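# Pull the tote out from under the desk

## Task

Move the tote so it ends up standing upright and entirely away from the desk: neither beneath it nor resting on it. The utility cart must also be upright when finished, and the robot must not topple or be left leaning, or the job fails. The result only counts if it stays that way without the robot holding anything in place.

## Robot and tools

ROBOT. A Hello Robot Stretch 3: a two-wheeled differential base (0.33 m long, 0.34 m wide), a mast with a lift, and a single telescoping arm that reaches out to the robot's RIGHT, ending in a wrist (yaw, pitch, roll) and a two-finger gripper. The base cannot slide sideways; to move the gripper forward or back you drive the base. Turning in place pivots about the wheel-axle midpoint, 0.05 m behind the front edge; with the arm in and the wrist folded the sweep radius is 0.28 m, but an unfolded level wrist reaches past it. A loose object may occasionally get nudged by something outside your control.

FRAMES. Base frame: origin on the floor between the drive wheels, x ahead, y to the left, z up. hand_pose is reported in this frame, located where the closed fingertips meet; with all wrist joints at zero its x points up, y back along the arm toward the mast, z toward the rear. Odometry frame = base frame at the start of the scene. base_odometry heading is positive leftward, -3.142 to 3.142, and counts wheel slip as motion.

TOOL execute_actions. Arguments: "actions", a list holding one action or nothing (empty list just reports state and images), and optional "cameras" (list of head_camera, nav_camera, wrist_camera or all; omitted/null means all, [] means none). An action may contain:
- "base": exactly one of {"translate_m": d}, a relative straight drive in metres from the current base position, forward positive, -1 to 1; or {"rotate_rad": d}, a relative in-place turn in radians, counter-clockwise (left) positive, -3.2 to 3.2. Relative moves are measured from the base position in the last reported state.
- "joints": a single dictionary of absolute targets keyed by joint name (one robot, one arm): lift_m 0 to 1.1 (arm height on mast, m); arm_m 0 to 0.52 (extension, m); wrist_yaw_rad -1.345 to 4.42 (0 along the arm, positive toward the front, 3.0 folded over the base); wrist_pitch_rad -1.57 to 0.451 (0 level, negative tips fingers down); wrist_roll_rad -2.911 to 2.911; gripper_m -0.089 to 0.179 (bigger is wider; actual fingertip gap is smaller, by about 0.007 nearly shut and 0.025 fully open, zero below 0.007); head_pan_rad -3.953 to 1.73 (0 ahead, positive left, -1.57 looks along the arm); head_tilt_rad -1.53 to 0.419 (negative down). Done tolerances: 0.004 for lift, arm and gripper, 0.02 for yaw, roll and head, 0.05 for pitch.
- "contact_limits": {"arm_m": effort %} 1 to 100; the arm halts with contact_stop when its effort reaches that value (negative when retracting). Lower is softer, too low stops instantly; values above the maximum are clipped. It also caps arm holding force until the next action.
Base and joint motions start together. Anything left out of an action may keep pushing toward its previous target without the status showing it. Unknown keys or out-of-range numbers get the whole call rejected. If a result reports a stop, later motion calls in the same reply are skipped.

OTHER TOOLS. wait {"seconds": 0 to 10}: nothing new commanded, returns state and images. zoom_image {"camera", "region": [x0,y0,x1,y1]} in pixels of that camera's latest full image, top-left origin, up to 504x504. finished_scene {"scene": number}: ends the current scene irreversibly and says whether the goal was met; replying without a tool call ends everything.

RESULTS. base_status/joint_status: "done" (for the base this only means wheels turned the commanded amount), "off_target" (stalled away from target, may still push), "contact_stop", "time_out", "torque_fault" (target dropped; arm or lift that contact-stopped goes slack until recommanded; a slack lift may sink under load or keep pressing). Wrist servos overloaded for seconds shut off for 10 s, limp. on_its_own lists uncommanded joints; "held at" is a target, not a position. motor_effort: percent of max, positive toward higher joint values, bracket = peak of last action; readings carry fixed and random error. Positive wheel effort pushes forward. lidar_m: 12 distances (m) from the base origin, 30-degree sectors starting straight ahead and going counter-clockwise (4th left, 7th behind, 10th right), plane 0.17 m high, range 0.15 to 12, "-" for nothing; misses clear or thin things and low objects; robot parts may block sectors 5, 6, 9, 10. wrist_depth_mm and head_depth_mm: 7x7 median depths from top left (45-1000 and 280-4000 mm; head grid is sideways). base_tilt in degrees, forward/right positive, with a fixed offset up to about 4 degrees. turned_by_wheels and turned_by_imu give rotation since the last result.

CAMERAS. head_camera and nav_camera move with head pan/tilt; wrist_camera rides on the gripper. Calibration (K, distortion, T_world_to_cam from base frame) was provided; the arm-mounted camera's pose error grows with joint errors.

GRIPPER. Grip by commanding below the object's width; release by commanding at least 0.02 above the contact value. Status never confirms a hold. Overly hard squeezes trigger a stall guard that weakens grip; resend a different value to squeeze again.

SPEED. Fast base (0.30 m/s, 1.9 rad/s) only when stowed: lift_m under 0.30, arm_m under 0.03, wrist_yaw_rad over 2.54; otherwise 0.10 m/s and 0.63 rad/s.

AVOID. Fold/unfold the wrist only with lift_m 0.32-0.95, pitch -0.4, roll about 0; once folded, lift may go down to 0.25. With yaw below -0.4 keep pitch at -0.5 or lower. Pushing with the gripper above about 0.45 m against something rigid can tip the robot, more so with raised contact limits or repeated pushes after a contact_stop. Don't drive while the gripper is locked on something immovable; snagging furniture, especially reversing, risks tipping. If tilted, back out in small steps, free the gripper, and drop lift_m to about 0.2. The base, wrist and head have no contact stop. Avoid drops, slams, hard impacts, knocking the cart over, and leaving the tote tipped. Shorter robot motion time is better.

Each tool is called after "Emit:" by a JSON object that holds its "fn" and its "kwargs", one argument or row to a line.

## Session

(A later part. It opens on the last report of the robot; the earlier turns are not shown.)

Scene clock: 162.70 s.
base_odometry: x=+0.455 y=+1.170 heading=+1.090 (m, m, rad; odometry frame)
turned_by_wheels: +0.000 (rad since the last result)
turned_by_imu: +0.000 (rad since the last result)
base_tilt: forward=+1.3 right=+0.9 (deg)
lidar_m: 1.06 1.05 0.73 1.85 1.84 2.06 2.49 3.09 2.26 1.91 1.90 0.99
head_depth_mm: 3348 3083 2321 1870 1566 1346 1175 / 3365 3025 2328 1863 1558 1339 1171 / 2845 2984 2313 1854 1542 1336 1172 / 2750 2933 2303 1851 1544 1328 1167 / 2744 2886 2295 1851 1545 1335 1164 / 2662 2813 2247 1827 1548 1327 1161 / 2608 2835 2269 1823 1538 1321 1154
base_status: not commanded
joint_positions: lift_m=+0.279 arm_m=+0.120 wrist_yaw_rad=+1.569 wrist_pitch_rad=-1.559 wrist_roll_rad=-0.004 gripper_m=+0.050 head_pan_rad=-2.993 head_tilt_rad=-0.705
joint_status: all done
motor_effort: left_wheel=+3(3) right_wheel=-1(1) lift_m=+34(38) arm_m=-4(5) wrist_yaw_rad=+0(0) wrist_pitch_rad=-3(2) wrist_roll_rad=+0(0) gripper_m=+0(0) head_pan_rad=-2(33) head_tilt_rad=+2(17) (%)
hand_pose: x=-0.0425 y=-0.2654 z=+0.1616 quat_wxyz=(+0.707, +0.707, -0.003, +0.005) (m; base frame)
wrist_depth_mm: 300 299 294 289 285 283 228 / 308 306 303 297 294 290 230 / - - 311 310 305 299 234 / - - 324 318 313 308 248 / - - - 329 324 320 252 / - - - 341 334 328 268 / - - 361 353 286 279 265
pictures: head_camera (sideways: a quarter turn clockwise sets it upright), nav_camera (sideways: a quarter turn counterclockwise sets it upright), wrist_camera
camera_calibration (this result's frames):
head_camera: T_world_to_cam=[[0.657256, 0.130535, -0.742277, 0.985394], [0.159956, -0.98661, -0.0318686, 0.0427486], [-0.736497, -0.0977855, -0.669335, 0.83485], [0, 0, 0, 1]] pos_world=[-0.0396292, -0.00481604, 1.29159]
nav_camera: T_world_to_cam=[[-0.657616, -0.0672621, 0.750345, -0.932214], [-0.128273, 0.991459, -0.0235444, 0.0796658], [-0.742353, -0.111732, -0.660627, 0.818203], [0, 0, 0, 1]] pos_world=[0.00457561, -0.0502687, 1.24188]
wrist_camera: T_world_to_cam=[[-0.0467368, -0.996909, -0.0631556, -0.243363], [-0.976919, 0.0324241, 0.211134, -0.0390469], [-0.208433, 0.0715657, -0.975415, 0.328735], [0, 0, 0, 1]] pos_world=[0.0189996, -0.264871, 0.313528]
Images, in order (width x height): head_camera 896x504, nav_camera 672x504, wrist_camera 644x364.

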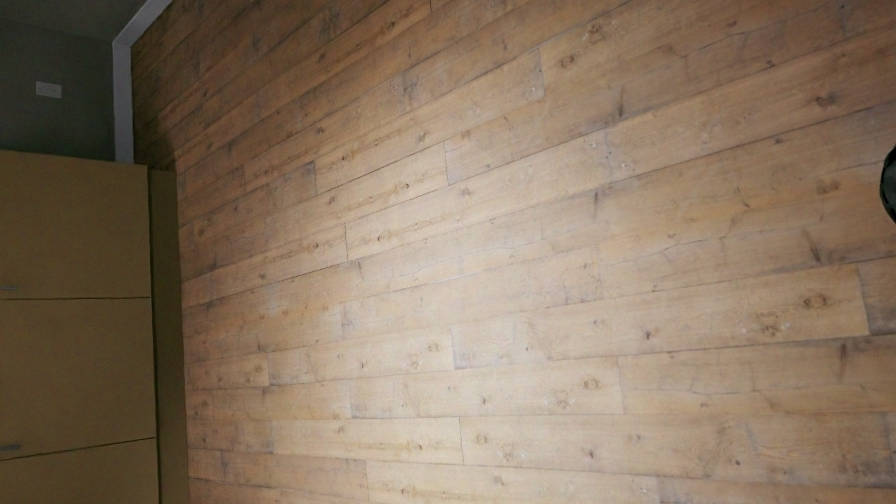

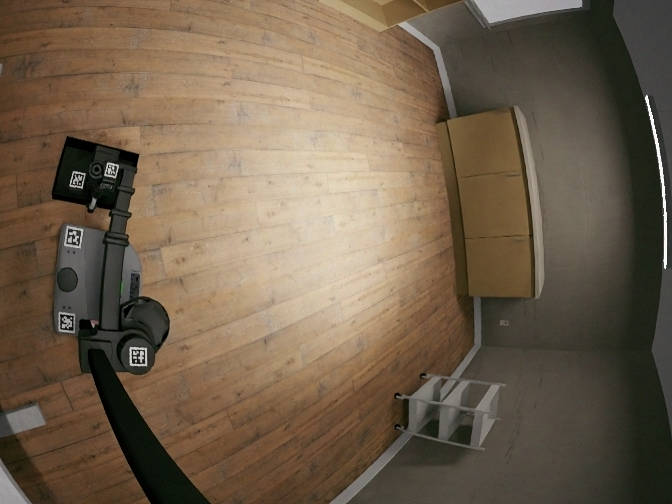

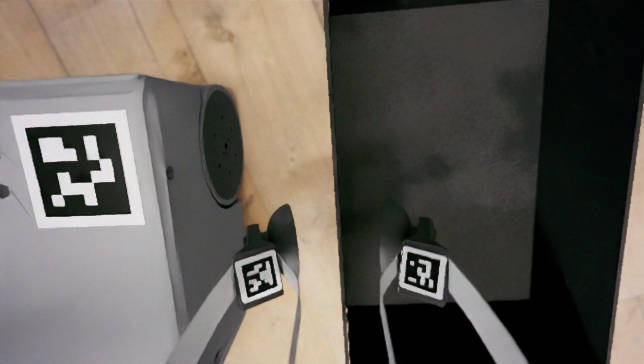

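The tote is upright, released and about 0.25 m clear of the desk edge. The cart is upright too.

Emit:
{"fn": "finished_scene", "kwargs": {
  "scene": 1
}}

The scene is finished: the task was done.


## Next scene

The same job, from a new start.

Emit:
{"fn": "execute_actions", "kwargs": {
  "actions": []
}}

Scene clock: 0.00 s.
base_odometry: x=+0.000 y=+0.000 heading=+0.000 (m, m, rad; odometry frame)
turned_by_wheels: +0.000 (rad since the last result)
turned_by_imu: +0.000 (rad since the last result)
base_tilt: forward=+1.4 right=+0.8 (deg)
lidar_m: 1.79 1.83 2.15 1.89 1.70 1.54 1.94 1.94 1.87 1.59 1.87 2.18
head_depth_mm: 2118 2429 2423 2434 2464 2493 2318 / 2126 2375 2365 2392 2381 2421 2284 / 2157 2310 2326 2294 2324 1769 2205 / 2153 2244 2252 2284 2274 1759 2192 / 2149 2167 2204 2204 2230 1622 2200 / 2054 2122 2106 2128 2129 1587 2155 / 2015 2056 2057 2072 2084 1595 2094
base_status: not commanded
joint_positions: lift_m=+0.568 arm_m=+0.002 wrist_yaw_rad=+3.116 wrist_pitch_rad=-0.578 wrist_roll_rad=-0.002 gripper_m=+0.037 head_pan_rad=-0.009 head_tilt_rad=+0.008
joint_status: not commanded
motor_effort: left_wheel=+0 right_wheel=+1 lift_m=+24 arm_m=-1 wrist_yaw_rad=+0 wrist_pitch_rad=+5 wrist_roll_rad=-1 gripper_m=+1 head_pan_rad=+0 head_tilt_rad=+1 (%)
hand_pose: x=-0.0160 y=+0.0549 z=+0.5462 quat_wxyz=(+0.210, +0.679, +0.193, +0.676) (m; base frame)
wrist_depth_mm: - - - - - - - / - - - - - - - / - - - - - - - / - - 992 955 950 900 922 / 896 865 863 837 802 822 782 / 791 770 767 732 708 696 691 / 671 682 - - 654 625 626
pictures: head_camera (sideways: a quarter turn clockwise sets it upright), nav_camera (sideways: a quarter turn counterclockwise sets it upright), wrist_camera
camera_calibration (this result's frames):
head_camera: T_world_to_cam=[[-0.0211697, -0.0314772, -0.99928, 1.32497], [0.0205875, 0.999279, -0.0319133, 0.0436878], [0.999564, -0.0212483, -0.0205064, -0.0201088], [0, 0, 0, 1]] pos_world=[0.0472498, -0.00237736, 1.32499]
nav_camera: T_world_to_cam=[[0.00851722, -0.0310414, 0.999482, -1.26147], [-0.00859498, -0.999483, -0.0309682, 0.0886271], [0.999927, -0.00832677, -0.00877962, -0.0407342], [0, 0, 0, 1]] pos_world=[0.0522372, 0.0490842, 1.26321]
wrist_camera: T_world_to_cam=[[0.997282, 0.00147606, -0.0736691, 0.0691388], [-0.0502679, -0.71738, -0.694866, 0.44613], [-0.0538744, 0.69668, -0.715356, 0.512522], [0, 0, 0, 1]] pos_world=[-0.018913, -0.0371207, 0.681729]
Images, in order (width x height): head_camera 896x504, nav_camera 672x504, wrist_camera 644x364.

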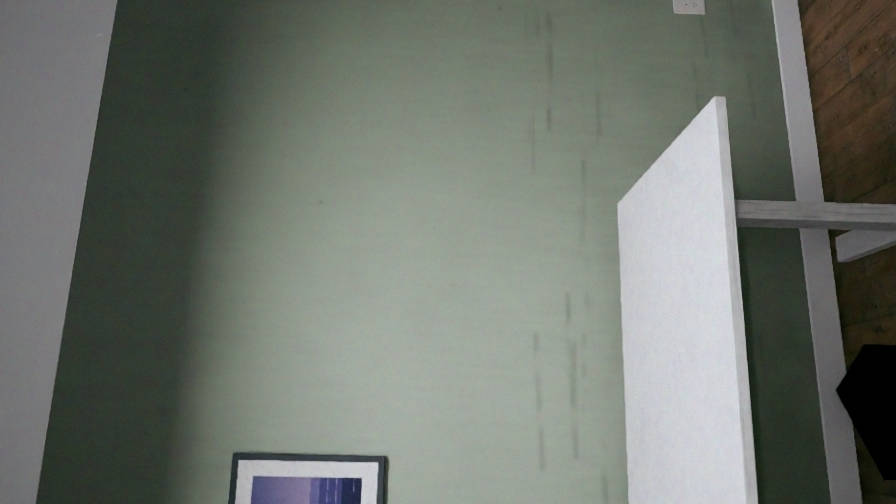

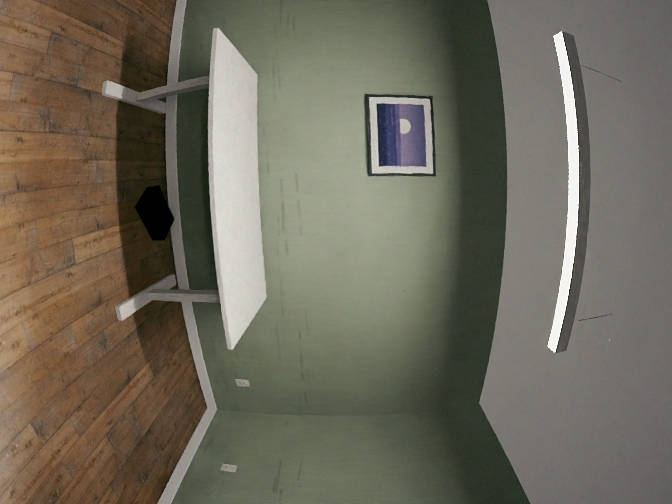

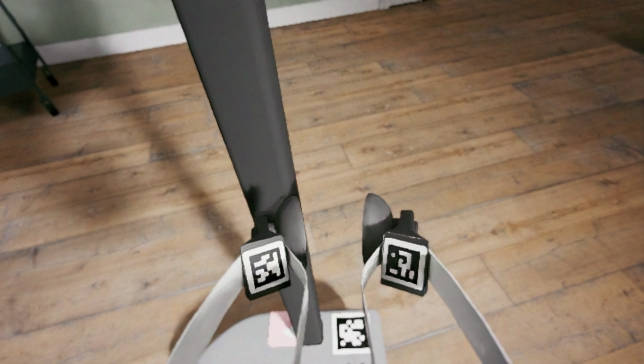

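Emit:
{"fn": "execute_actions", "kwargs": {
  "actions": [
    {"base": {"translate_m": 0.22}, "joints": {"head_pan_rad": 0.2, "head_tilt_rad": -0.7, "lift_m": 0.29, "wrist_yaw_rad": 2.9, "wrist_pitch_rad": -0.4}}
  ],
  "cameras": ["head_camera", "nav_camera"]
}}

Scene clock: 8.43 s.
base_odometry: x=+0.220 y=+0.000 heading=+0.000 (m, m, rad; odometry frame)
turned_by_wheels: +0.000 (rad since the last result)
turned_by_imu: -0.001 (rad since the last result)
base_tilt: forward=+1.4 right=+0.9 (deg)
lidar_m: 1.57 1.67 2.22 1.95 1.95 1.70 2.15 2.16 1.96 1.59 1.82 2.12
head_depth_mm: 1764 1525 2246 1999 1659 1397 1210 / 1734 1501 2202 1923 1650 1387 1214 / 1754 1491 2261 1978 1631 1386 1211 / 1752 1481 2204 1955 1624 1380 1196 / 1750 1465 2233 1963 1618 1377 1193 / 1735 1449 2195 1932 1609 1363 1195 / 1743 1445 2226 1949 1608 1369 1196
base_status: done
joint_positions: lift_m=+0.290 arm_m=+0.002 wrist_yaw_rad=+2.903 wrist_pitch_rad=-0.423 wrist_roll_rad=-0.002 gripper_m=+0.037 head_pan_rad=+0.193 head_tilt_rad=-0.692
joint_status: all done
motor_effort: left_wheel=+0(7) right_wheel=+1(4) lift_m=+14(21) arm_m=-1(1) wrist_yaw_rad=-3(7) wrist_pitch_rad=+9(8) wrist_roll_rad=-1(1) gripper_m=+0(1) head_pan_rad=+3(16) head_tilt_rad=-4(34) (%)
hand_pose: x=+0.0317 y=+0.0708 z=+0.3019 quat_wxyz=(+0.230, +0.703, +0.066, +0.670) (m; base frame)
wrist_depth_mm: - - - - - - - / - - - - - - - / - - 925 899 885 831 803 / 781 - 731 712 694 667 643 / 637 607 625 578 569 548 539 / 528 523 - 496 466 468 464 / 462 - - - 418 419 403
pictures: head_camera (sideways: a quarter turn clockwise sets it upright), nav_camera (sideways: a quarter turn counterclockwise sets it upright)
camera_calibration (this result's frames):
head_camera: T_world_to_cam=[[-0.641187, -0.157506, -0.751046, 1.00474], [-0.202899, 0.978676, -0.0320234, 0.045164], [0.740075, 0.131854, -0.659472, 0.813014], [0, 0, 0, 1]] pos_world=[0.0517017, 0.00685344, 1.29222]
nav_camera: T_world_to_cam=[[0.644233, 0.0942902, 0.758995, -0.951429], [0.172181, -0.984778, -0.0238079, 0.0781764], [0.745196, 0.146022, -0.650661, 0.796166], [0, 0, 0, 1]] pos_world=[0.00618231, 0.0504387, 1.24203]
Images, in order (width x height): head_camera 896x504, nav_camera 672x504.

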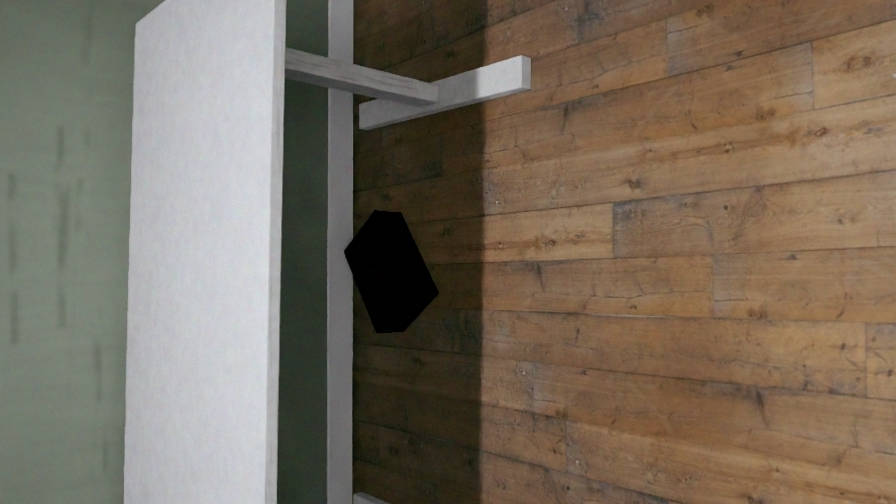

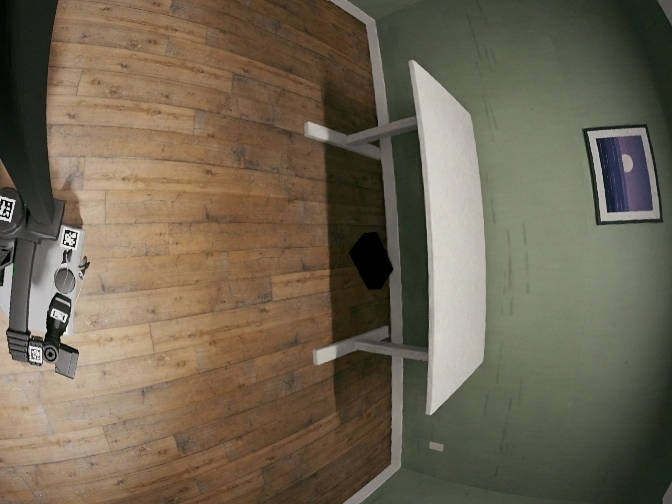

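Emit:
{"fn": "zoom_image", "kwargs": {
  "camera": "head_camera",
  "region": [320, 190, 480, 350]
}}

Emit:
{"fn": "zoom_image", "kwargs": {
  "camera": "head_camera",
  "region": [260, 0, 560, 160]
}}

Region (320, 190, 480, 350) of head_camera's 896x504 image, scaled by 3.150, with more detail than that image has.

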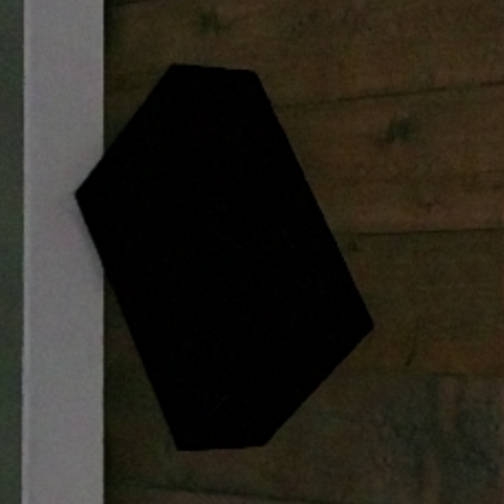

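Region (260, 0, 560, 160) of head_camera's 896x504 image, scaled by 1.680, with more detail than that image has; it fills the top 269 rows of this view, and the rest is white.

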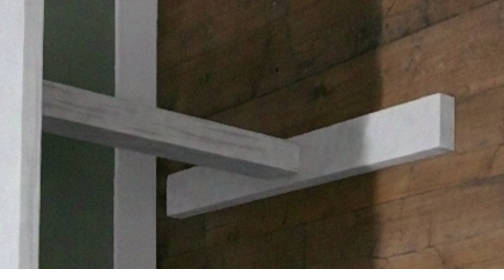

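Emit:
{"fn": "execute_actions", "kwargs": {
  "actions": [
    {"base": {"translate_m": 0.95}, "joints": {"head_pan_rad": -0.3, "head_tilt_rad": -1.25, "wrist_yaw_rad": 2.62, "lift_m": 0.294}}
  ]
}}

Scene clock: 97.40 s.
base_odometry: x=+1.170 y=+0.000 heading=+0.000 (m, m, rad; odometry frame)
turned_by_wheels: +0.000 (rad since the last result)
turned_by_imu: +0.001 (rad since the last result)
base_tilt: forward=+1.3 right=+0.9 (deg)
lidar_m: 0.63 1.05 1.09 2.16 2.16 2.52 3.08 2.51 1.82 1.58 1.58 0.64
head_depth_mm: 1628 658 1407 1347 1276 1205 1152 / 709 654 630 1347 1281 1218 1140 / 698 653 618 1329 1268 - 1129 / 693 652 613 1327 1278 - - / 695 650 610 1298 1276 - - / 693 651 610 588 1261 1198 - / 692 647 608 577 1262 1190 1146
base_status: done
joint_positions: lift_m=+0.294 arm_m=+0.002 wrist_yaw_rad=+2.623 wrist_pitch_rad=-0.422 wrist_roll_rad=-0.002 gripper_m=+0.037 head_pan_rad=-0.293 head_tilt_rad=-1.235
joint_status: all done
motor_effort: left_wheel=+0(10) right_wheel=+1(6) lift_m=+31(32) arm_m=-1(0) wrist_yaw_rad=-3(5) wrist_pitch_rad=+8(9) wrist_roll_rad=-1(1) gripper_m=+0(0) head_pan_rad=-2(23) head_tilt_rad=-7(34) (%)
hand_pose: x=+0.0898 y=+0.0478 z=+0.3053 quat_wxyz=(+0.321, +0.705, -0.033, +0.631) (m; base frame)
wrist_depth_mm: - - - - - 888 773 / - - - - - 914 802 / - 991 963 903 845 705 770 / 782 763 733 736 694 667 651 / - 620 603 586 585 561 539 / - 519 527 497 473 476 463 / - - - 432 427 413 409
pictures: head_camera (sideways: a quarter turn clockwise sets it upright), nav_camera (sideways: a quarter turn counterclockwise sets it upright), wrist_camera
camera_calibration (this result's frames):
head_camera: T_world_to_cam=[[-0.921349, 0.245213, -0.30164, 0.420995], [0.263686, 0.96437, -0.0214515, 0.0285351], [0.285633, -0.0993026, -0.95318, 1.19758], [0, 0, 0, 1]] pos_world=[0.0382919, -0.0118293, 1.26911]
nav_camera: T_world_to_cam=[[0.899697, -0.304095, 0.313165, -0.372179], [-0.317018, -0.948365, -0.010131, 0.0633425], [0.300076, -0.0901642, -0.949645, 1.18754], [0, 0, 0, 1]] pos_world=[-0.00142464, 0.0539683, 1.24494]
wrist_camera: T_world_to_cam=[[0.884662, -0.461163, -0.0685723, -0.0234427], [-0.326282, -0.507317, -0.797603, 0.325036], [0.333037, 0.727983, -0.599273, 0.2792], [0, 0, 0, 1]] pos_world=[0.0338083, -0.0491674, 0.424959]
Images, in order (width x height): head_camera 896x504, nav_camera 672x504, wrist_camera 644x364.

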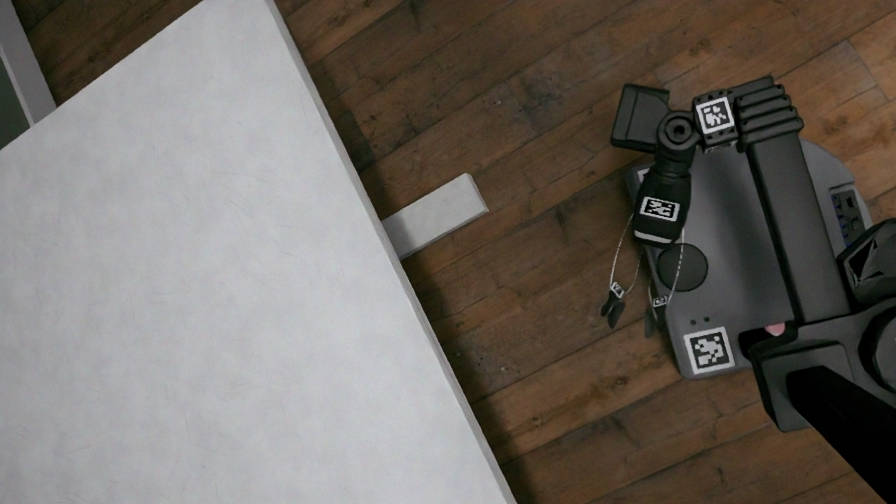

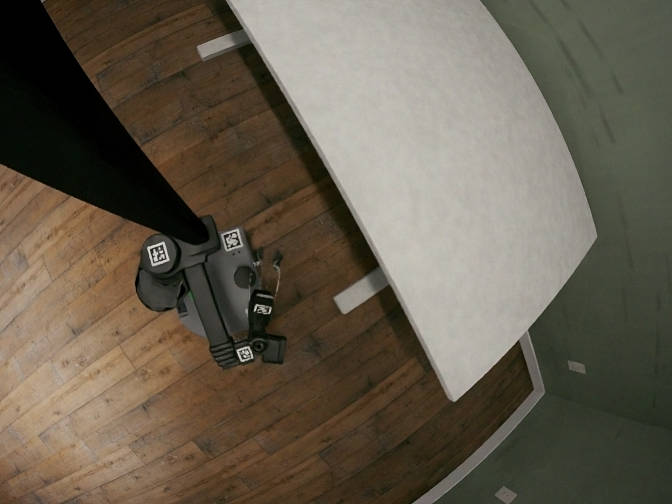

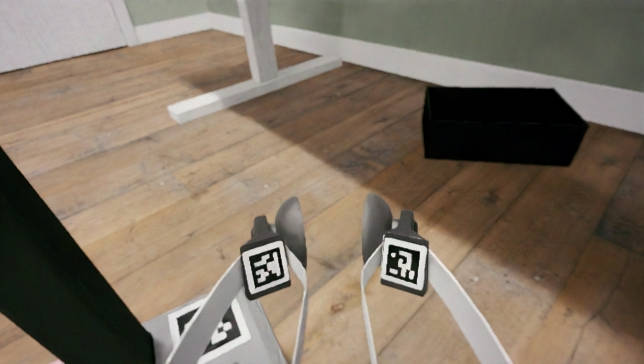

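Emit:
{"fn": "execute_actions", "kwargs": {
  "actions": [
    {"base": {"rotate_rad": 2.2}, "joints": {"head_pan_rad": -1.57, "arm_m": 0.025}}
  ],
  "cameras": ["nav_camera"]
}}

Emit:
{"fn": "execute_actions", "kwargs": {
  "actions": [
    {"joints": {"lift_m": 0.2, "wrist_yaw_rad": 0.21, "wrist_pitch_rad": -0.5, "arm_m": 0.44, "gripper_m": 0.12}}
  ],
  "cameras": ["wrist_camera", "nav_camera"]
}}

Scene clock: 135.37 s.
base_odometry: x=+1.170 y=+0.000 heading=+2.200 (m, m, rad; odometry frame)
turned_by_wheels: +2.200 (rad since the last result)
turned_by_imu: +2.239 (rad since the last result)
base_tilt: forward=+1.4 right=+0.9 (deg)
lidar_m: 2.17 2.52 3.07 2.51 1.71 1.58 1.60 0.63 1.04 1.06 1.09 2.16
head_depth_mm: 700 656 616 585 1252 1220 1142 / 699 652 613 589 1279 - - / 698 653 613 1307 - - - / 696 651 611 1340 - - 1133 / 694 651 613 1327 1269 1203 1134 / 691 649 627 1339 1274 1198 1145 / 691 646 1371 1323 1256 1196 1139
base_status: done
joint_positions: lift_m=+0.294 arm_m=+0.025 wrist_yaw_rad=+2.623 wrist_pitch_rad=-0.422 wrist_roll_rad=-0.002 gripper_m=+0.037 head_pan_rad=-1.563 head_tilt_rad=-1.235
joint_status: all done
motor_effort: left_wheel=-2(10) right_wheel=+3(10) lift_m=+31(31) arm_m=+3(3) wrist_yaw_rad=-3(3) wrist_pitch_rad=+8(8) wrist_roll_rad=-1(1) gripper_m=+0(0) head_pan_rad=-2(31) head_tilt_rad=-7(7) (%)
hand_pose: x=+0.0898 y=+0.0246 z=+0.3053 quat_wxyz=(+0.321, +0.705, -0.034, +0.631) (m; base frame)
wrist_depth_mm: - - - - - - - / - - - - - - - / - 992 949 912 879 835 802 / 797 764 747 703 682 670 662 / - 613 605 584 569 575 538 / - 539 - 493 468 470 463 / 474 - - 433 420 418 408
pictures: nav_camera (sideways: a quarter turn counterclockwise sets it upright)
camera_calibration (this result's frames):
nav_camera: T_world_to_cam=[[-0.0236768, -0.949407, 0.313153, -0.366531], [-0.999716, 0.0215899, -0.0101307, 0.0675065], [0.00285718, -0.313304, -0.949649, 1.18936], [0, 0, 0, 1]] pos_world=[0.0554108, 0.0231877, 1.24494]
Images, in order (width x height): nav_camera 672x504.

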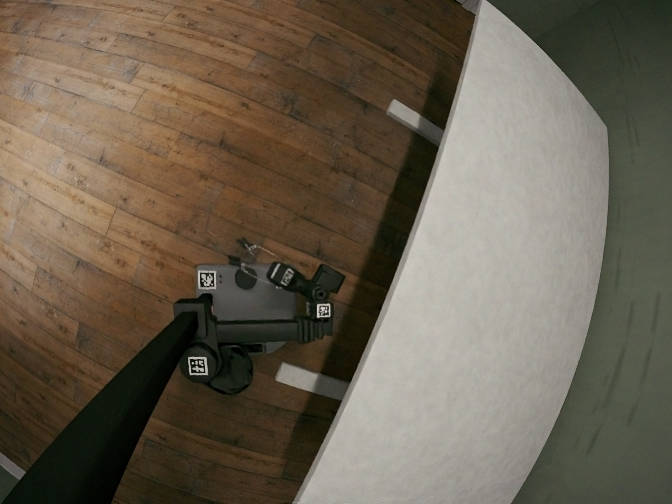

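Scene clock: 139.60 s.
base_odometry: x=+1.170 y=+0.000 heading=+2.200 (m, m, rad; odometry frame)
turned_by_wheels: +0.000 (rad since the last result)
turned_by_imu: -0.001 (rad since the last result)
base_tilt: forward=+1.4 right=+0.9 (deg)
lidar_m: 2.18 2.52 3.06 2.51 1.71 1.58 1.60 0.63 1.05 1.06 1.09 2.16
head_depth_mm: 700 653 615 584 1248 1212 1139 / 699 654 614 590 1282 - 1126 / 699 651 611 596 1286 - - / 694 650 614 1328 1289 - 1130 / 695 650 615 1336 1271 1204 1144 / 693 647 625 1336 1266 1200 1141 / 691 647 1364 1334 1259 1188 1137
base_status: not commanded
joint_positions: lift_m=+0.200 arm_m=+0.440 wrist_yaw_rad=+0.212 wrist_pitch_rad=-0.513 wrist_roll_rad=-0.002 gripper_m=+0.120 head_pan_rad=-1.563 head_tilt_rad=-1.235
joint_status: all done
motor_effort: left_wheel=-2(3) right_wheel=+3(3) lift_m=+15(24) arm_m=+4(3) wrist_yaw_rad=-1(5) wrist_pitch_rad=+5(9) wrist_roll_rad=-1(1) gripper_m=+1(100) head_pan_rad=-2(2) head_tilt_rad=-7(7) (%)
hand_pose: x=+0.0229 y=-0.7915 z=+0.1924 quat_wxyz=(+0.700, +0.251, -0.660, -0.106) (m; base frame)
wrist_depth_mm: - 806 613 485 408 356 310 / 861 812 691 544 449 379 333 / 585 610 604 561 486 406 356 / 530 514 489 482 471 440 381 / 439 431 419 403 399 396 287 / 377 374 358 340 323 321 311 / 330 324 323 305 300 296 294
pictures: nav_camera (sideways: a quarter turn counterclockwise sets it upright), wrist_camera
camera_calibration (this result's frames):
nav_camera: T_world_to_cam=[[-0.0236767, -0.949407, 0.313153, -0.36653], [-0.999716, 0.0215898, -0.0101307, 0.0675065], [0.00285721, -0.313304, -0.949649, 1.18936], [0, 0, 0, 1]] pos_world=[0.0554108, 0.0231878, 1.24494]
wrist_camera: T_world_to_cam=[[-0.967981, -0.24055, -0.0717564, -0.141452], [-0.110079, 0.66367, -0.739882, 0.698187], [0.225601, -0.708293, -0.668899, -0.27611], [0, 0, 0, 1]] pos_world=[0.00222306, -0.692959, 0.321736]
Images, in order (width x height): nav_camera 672x504, wrist_camera 644x364.

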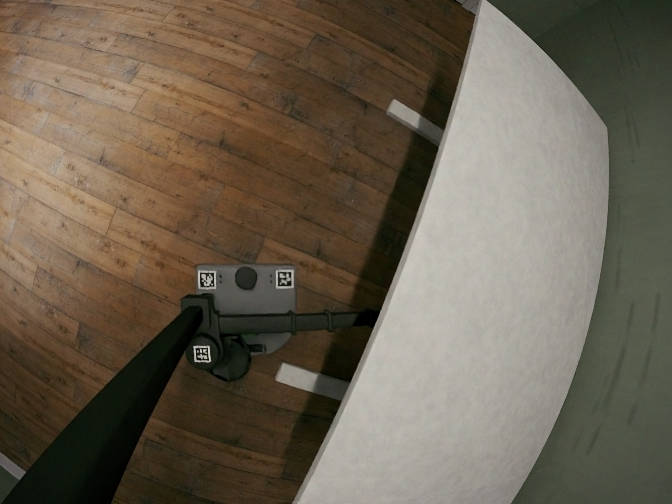

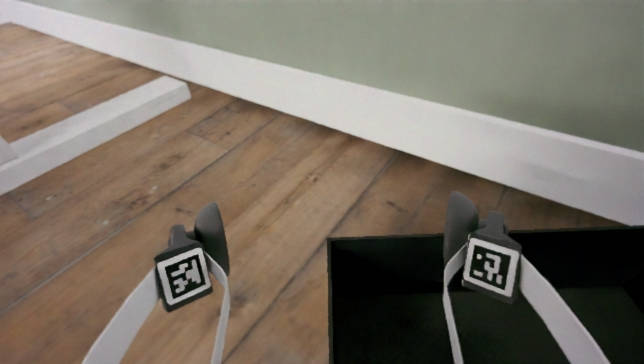

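Emit:
{"fn": "execute_actions", "kwargs": {
  "actions": [
    {"base": {"translate_m": 0.01}, "joints": {"lift_m": 0.134, "wrist_pitch_rad": -0.85, "arm_m": 0.457, "gripper_m": 0.07}}
  ],
  "cameras": ["wrist_camera"]
}}

Scene clock: 151.53 s.
base_odometry: x=+1.164 y=+0.008 heading=+2.200 (m, m, rad; odometry frame)
turned_by_wheels: +0.000 (rad since the last result)
turned_by_imu: -0.001 (rad since the last result)
base_tilt: forward=+1.3 right=+0.9 (deg)
lidar_m: 2.17 2.52 3.06 2.52 1.73 1.59 1.60 0.63 1.05 1.06 1.08 2.16
head_depth_mm: 701 655 616 587 1246 1213 1154 / 699 653 614 595 1272 - 1134 / 698 651 613 592 - - - / 697 650 612 1326 1290 - 1133 / 691 648 616 1340 1268 1202 1139 / 692 648 624 1330 1266 1194 1143 / 690 647 1390 1322 1255 1202 1135
base_status: done
joint_positions: lift_m=+0.134 arm_m=+0.457 wrist_yaw_rad=+0.212 wrist_pitch_rad=-0.857 wrist_roll_rad=-0.002 gripper_m=+0.070 head_pan_rad=-1.563 head_tilt_rad=-1.235
joint_status: all done
motor_effort: left_wheel=-3(4) right_wheel=+3(7) lift_m=+14(14) arm_m=+3(4) wrist_yaw_rad=-2(2) wrist_pitch_rad=+2(6) wrist_roll_rad=-1(1) gripper_m=-1(98) head_pan_rad=-2(2) head_tilt_rad=-7(7) (%)
hand_pose: x=+0.0098 y=-0.7480 z=+0.0637 quat_wxyz=(+0.671, +0.360, -0.607, -0.224) (m; base frame)
wrist_depth_mm: 369 354 350 343 188 192 189 / 326 320 309 293 211 214 216 / 294 286 281 265 256 252 249 / 267 264 258 249 244 239 234 / 244 241 239 230 225 220 215 / 225 221 213 211 207 203 201 / 210 209 203 197 194 192 187
pictures: wrist_camera
camera_calibration (this result's frames):
wrist_camera: T_world_to_cam=[[-0.973521, -0.214777, -0.0782744, -0.133109], [-0.154018, 0.869293, -0.469689, 0.709614], [0.168922, -0.445196, -0.879355, -0.117716], [0, 0, 0, 1]] pos_world=[-0.000406179, -0.697858, 0.219365]
Images, in order (width x height): wrist_camera 644x364.

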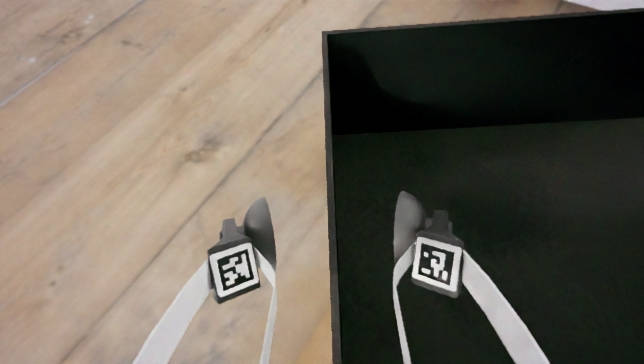

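The wall is centred between the fingers, so I can close the gripper.

Emit:
{"fn": "execute_actions", "kwargs": {
  "actions": [
    {"joints": {"gripper_m": -0.05}}
  ],
  "cameras": ["wrist_camera"]
}}

Scene clock: 155.13 s.
base_odometry: x=+1.164 y=+0.008 heading=+2.200 (m, m, rad; odometry frame)
turned_by_wheels: +0.000 (rad since the last result)
turned_by_imu: -0.001 (rad since the last result)
base_tilt: forward=+1.3 right=+0.9 (deg)
lidar_m: 2.16 2.51 3.06 2.51 1.72 1.59 1.61 0.63 1.05 1.06 1.08 2.15
head_depth_mm: 699 657 614 584 1247 1205 1143 / 698 654 614 592 1278 - 1133 / 698 651 614 594 - - - / 694 651 612 1325 1283 - 1136 / 694 649 617 1336 1265 1202 1141 / 692 648 625 1341 1258 1195 1137 / 692 648 1382 1328 1260 1190 1135
base_status: not commanded
joint_positions: lift_m=+0.134 arm_m=+0.457 wrist_yaw_rad=+0.212 wrist_pitch_rad=-0.857 wrist_roll_rad=-0.002 gripper_m=-0.049 head_pan_rad=-1.563 head_tilt_rad=-1.235
joint_status: all done
motor_effort: left_wheel=-3(3) right_wheel=+2(2) lift_m=+15(15) arm_m=+3(3) wrist_yaw_rad=-2(2) wrist_pitch_rad=+3(3) wrist_roll_rad=-1(1) gripper_m=-22(100) head_pan_rad=-2(2) head_tilt_rad=-6(7) (%)
hand_pose: x=+0.0098 y=-0.7480 z=+0.0637 quat_wxyz=(+0.671, +0.360, -0.607, -0.224) (m; base frame)
wrist_depth_mm: 367 355 348 334 191 191 186 / 324 319 311 293 211 213 216 / 292 286 279 267 255 253 250 / 268 262 254 250 244 238 233 / 244 240 236 - 224 220 216 / 226 223 220 208 205 204 201 / 210 207 204 198 194 192 187
pictures: wrist_camera
camera_calibration (this result's frames):
wrist_camera: T_world_to_cam=[[-0.973521, -0.214777, -0.0782738, -0.133111], [-0.154018, 0.869293, -0.469689, 0.709622], [0.168921, -0.445197, -0.879355, -0.11772], [0, 0, 0, 1]] pos_world=[-0.000406189, -0.697868, 0.219365]
Images, in order (width x height): wrist_camera 644x364.

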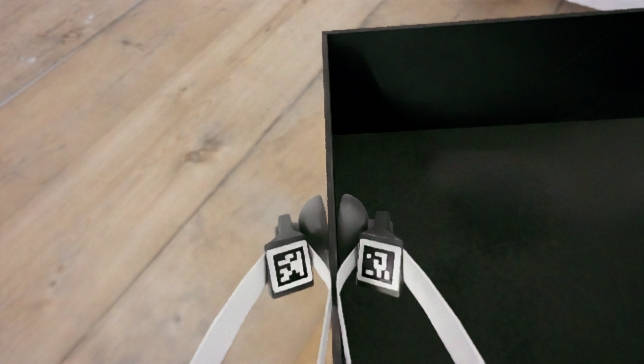

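Emit:
{"fn": "execute_actions", "kwargs": {
  "actions": [
    {"base": {"rotate_rad": 1.7}, "joints": {"arm_m": 0.2, "head_pan_rad": -2.1, "head_tilt_rad": -1.1}}
  ]
}}

Scene clock: 182.87 s.
base_odometry: x=+1.164 y=+0.008 heading=-2.384 (m, m, rad; odometry frame)
turned_by_wheels: +1.700 (rad since the last result)
turned_by_imu: +1.732 (rad since the last result)
base_tilt: forward=+1.3 right=+1.0 (deg)
lidar_m: 1.91 1.65 1.59 1.48 1.09 1.05 1.09 1.08 2.15 2.26 2.52 3.07
head_depth_mm: 1841 1683 1506 1428 1310 1216 1137 / 1921 1728 1532 1434 1317 1245 - / 1914 1713 1552 1421 1308 - - / 1901 1707 1552 1403 1330 - - / 1917 1699 1550 1389 1272 1227 1122 / 1920 1698 1544 1401 1291 1199 1123 / 1896 1687 1544 1407 1286 1200 1117
base_status: done
joint_positions: lift_m=+0.134 arm_m=+0.200 wrist_yaw_rad=+0.206 wrist_pitch_rad=-0.863 wrist_roll_rad=-0.002 gripper_m=-0.049 head_pan_rad=-2.093 head_tilt_rad=-1.100
joint_status: all done
motor_effort: left_wheel=-3(11) right_wheel=+3(12) lift_m=+15(15) arm_m=-4(5) wrist_yaw_rad=+5(6) wrist_pitch_rad=+5(5) wrist_roll_rad=-1(1) gripper_m=-23(23) head_pan_rad=-2(23) head_tilt_rad=+0(12) (%)
hand_pose: x=+0.0087 y=-0.4903 z=+0.0627 quat_wxyz=(+0.670, +0.361, -0.607, -0.228) (m; base frame)
wrist_depth_mm: 361 355 346 334 189 186 186 / 324 316 304 291 209 208 207 / 294 289 280 267 255 249 246 / 266 260 254 248 244 238 234 / 244 241 236 - 223 218 216 / 225 221 220 207 206 205 202 / 209 206 203 200 193 192 188
pictures: head_camera (sideways: a quarter turn clockwise sets it upright), nav_camera (sideways: a quarter turn counterclockwise sets it upright), wrist_camera
camera_calibration (this result's frames):
head_camera: T_world_to_cam=[[0.423227, 0.798833, -0.427488, 0.576697], [0.877816, -0.478355, -0.0248206, 0.0291792], [-0.224318, -0.364751, -0.90368, 1.13641], [0, 0, 0, 1]] pos_world=[-0.0147702, -0.0322206, 1.2742]
nav_camera: T_world_to_cam=[[-0.4749, -0.763065, 0.438408, -0.526912], [-0.852507, 0.522528, -0.013988, 0.0716325], [-0.218407, -0.380388, -0.898667, 1.1245], [0, 0, 0, 1]] pos_world=[0.0564358, -0.0117499, 1.24256]
wrist_camera: T_world_to_cam=[[-0.974808, -0.208851, -0.0782981, -0.0759872], [-0.149723, 0.87291, -0.464339, 0.486476], [0.165325, -0.440918, -0.88219, -0.00135163], [0, 0, 0, 1]] pos_world=[-0.00101275, -0.441116, 0.218748]
Images, in order (width x height): head_camera 896x504, nav_camera 672x504, wrist_camera 644x364.

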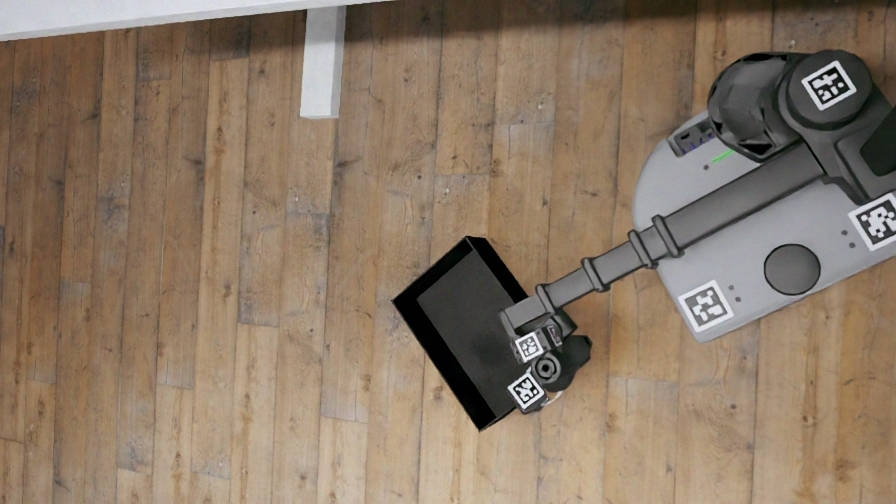

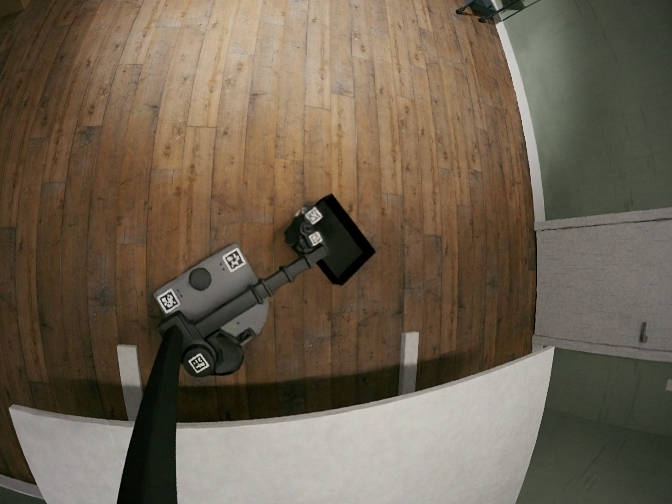

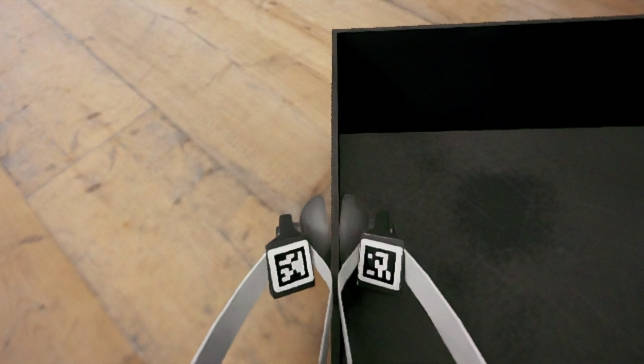

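The tote is well clear of the desk. Next I'll release it, lift away and check the cart.

Emit:
{"fn": "execute_actions", "kwargs": {
  "actions": [
    {"joints": {"gripper_m": 0.05, "head_pan_rad": -1.6, "head_tilt_rad": -0.8}}
  ],
  "cameras": ["wrist_camera"]
}}

Emit:
{"fn": "execute_actions", "kwargs": {
  "actions": [
    {"joints": {"lift_m": 0.19, "wrist_pitch_rad": -0.6}}
  ]
}}

Scene clock: 188.43 s.
base_odometry: x=+1.164 y=+0.008 heading=-2.384 (m, m, rad; odometry frame)
turned_by_wheels: +0.000 (rad since the last result)
turned_by_imu: -0.001 (rad since the last result)
base_tilt: forward=+1.3 right=+0.9 (deg)
lidar_m: 1.90 1.64 1.59 1.47 1.09 1.05 1.09 1.08 2.15 2.26 2.52 3.05
head_depth_mm: 1959 2233 2115 1752 1518 1319 1170 / 2047 2357 2129 1749 1502 1289 1165 / 2207 2381 2108 1753 1506 1300 1163 / 2309 2530 2095 1740 1491 1327 1149 / 2462 2595 2083 1737 1490 1296 1154 / 2566 2563 2058 1738 1487 1296 1156 / 2671 2579 2060 1734 1496 1293 1154
base_status: not commanded
joint_positions: lift_m=+0.134 arm_m=+0.200 wrist_yaw_rad=+0.207 wrist_pitch_rad=-0.863 wrist_roll_rad=-0.002 gripper_m=+0.050 head_pan_rad=-1.607 head_tilt_rad=-0.804
joint_status: all done
motor_effort: left_wheel=-3(3) right_wheel=+4(3) lift_m=+15(15) arm_m=-4(4) wrist_yaw_rad=+4(4) wrist_pitch_rad=+5(5) wrist_roll_rad=-1(0) gripper_m=-1(98) head_pan_rad=+3(24) head_tilt_rad=+2(20) (%)
hand_pose: x=+0.0088 y=-0.4903 z=+0.0627 quat_wxyz=(+0.670, +0.361, -0.607, -0.228) (m; base frame)
wrist_depth_mm: 365 354 347 334 187 187 186 / 325 319 307 292 211 208 208 / 293 284 281 266 254 248 245 / 266 262 256 247 243 237 233 / 244 240 238 227 225 220 215 / 226 222 216 212 204 204 200 / 208 207 202 199 194 191 188
pictures: wrist_camera
camera_calibration (this result's frames):
wrist_camera: T_world_to_cam=[[-0.974658, -0.209551, -0.0782961, -0.0762259], [-0.150352, 0.872805, -0.464334, 0.486424], [0.165639, -0.440795, -0.882193, -0.00130133], [0, 0, 0, 1]] pos_world=[-0.00094392, -0.4411, 0.218747]
Images, in order (width x height): wrist_camera 644x364.

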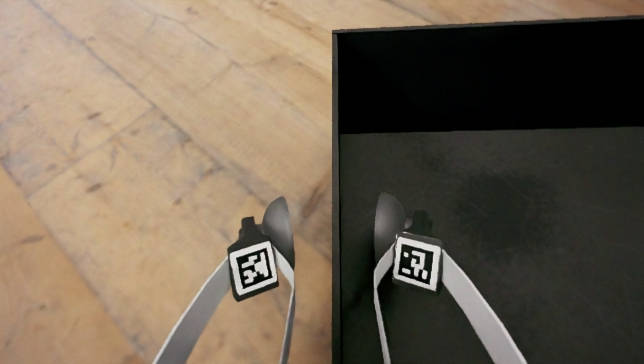

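Scene clock: 189.77 s.
base_odometry: x=+1.164 y=+0.008 heading=-2.384 (m, m, rad; odometry frame)
turned_by_wheels: +0.000 (rad since the last result)
turned_by_imu: +0.000 (rad since the last result)
base_tilt: forward=+1.4 right=+0.9 (deg)
lidar_m: 1.91 1.64 1.59 1.47 1.09 1.05 1.09 1.08 2.15 2.26 2.51 3.05
head_depth_mm: 1966 2218 2113 1763 1511 1317 1166 / 2063 2382 2102 1754 1514 1288 1168 / 2171 2451 2077 1757 1504 1305 1161 / 2310 2542 2084 1720 1492 1318 1145 / 2415 2605 2096 1730 1494 1308 1156 / 2581 2600 2042 1724 1497 1302 1153 / 2695 2575 2078 1722 1476 1302 1159
base_status: not commanded
joint_positions: lift_m=+0.190 arm_m=+0.200 wrist_yaw_rad=+0.207 wrist_pitch_rad=-0.621 wrist_roll_rad=-0.002 gripper_m=+0.050 head_pan_rad=-1.607 head_tilt_rad=-0.804
joint_status: all done
motor_effort: left_wheel=-3(3) right_wheel=+3(4) lift_m=+31(34) arm_m=-3(4) wrist_yaw_rad=+4(4) wrist_pitch_rad=+8(7) wrist_roll_rad=-1(1) gripper_m=+1(0) head_pan_rad=+3(3) head_tilt_rad=+1(1) (%)
hand_pose: x=+0.0184 y=-0.5355 z=+0.1597 quat_wxyz=(+0.693, +0.285, -0.646, -0.145) (m; base frame)
wrist_depth_mm: 851 768 747 702 667 659 625 / 632 618 591 575 542 514 509 / 522 501 487 472 466 448 432 / 438 427 415 401 397 382 373 / 377 369 368 345 264 268 265 / 331 326 313 312 296 299 292 / 296 291 284 281 275 269 266
pictures: head_camera (sideways: a quarter turn clockwise sets it upright), nav_camera (sideways: a quarter turn counterclockwise sets it upright), wrist_camera
camera_calibration (this result's frames):
head_camera: T_world_to_cam=[[-0.00476097, 0.739912, -0.672687, 0.898743], [0.999306, -0.0213326, -0.0305371, 0.0358911], [-0.0369449, -0.672365, -0.739297, 0.921575], [0, 0, 0, 1]] pos_world=[0.00246024, -0.0445901, 1.28699]
nav_camera: T_world_to_cam=[[-0.0575272, -0.729455, 0.681605, -0.846291], [-0.998047, 0.0586693, -0.0214468, 0.0822377], [-0.0243448, -0.681508, -0.731406, 0.90588], [0, 0, 0, 1]] pos_world=[0.0554458, -0.00479238, 1.24117]
wrist_camera: T_world_to_cam=[[-0.970765, -0.228095, -0.0747542, -0.0793874], [-0.122371, 0.738217, -0.66337, 0.531521], [0.206496, -0.634829, -0.744548, -0.0639328], [0, 0, 0, 1]] pos_world=[0.00117819, -0.451072, 0.29906]
Images, in order (width x height): head_camera 896x504, nav_camera 672x504, wrist_camera 644x364.

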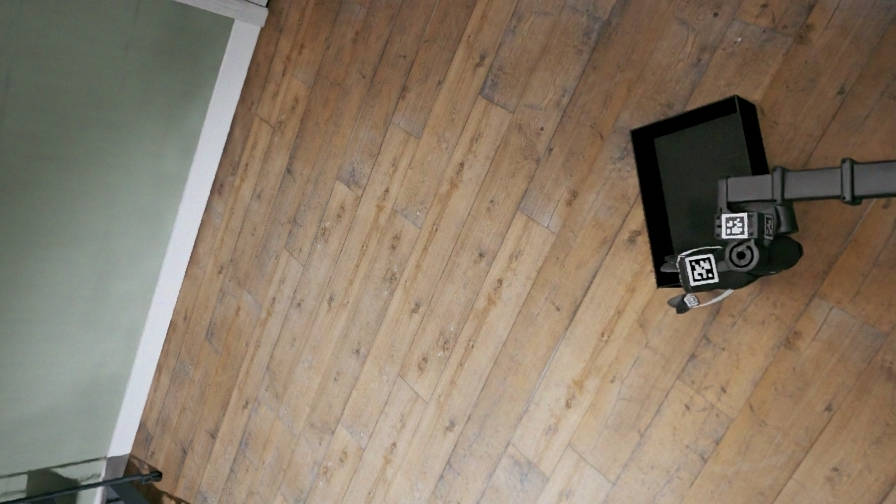

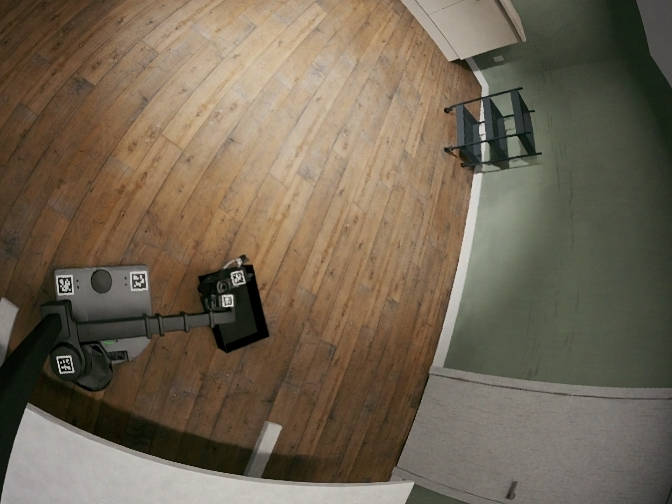

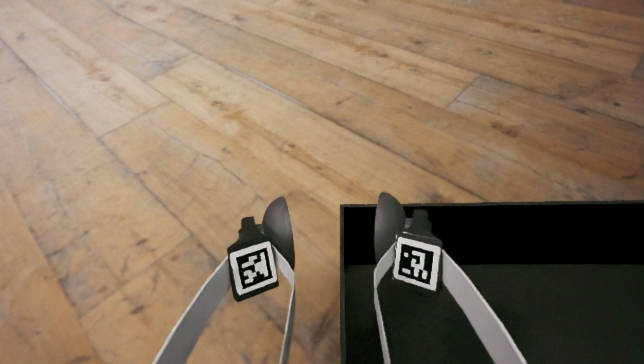

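The tote is upright, released and clear of the desk. The cart is upright and the robot is level.

Emit:
{"fn": "finished_scene", "kwargs": {
  "scene": 2
}}

The scene is finished: the task was done.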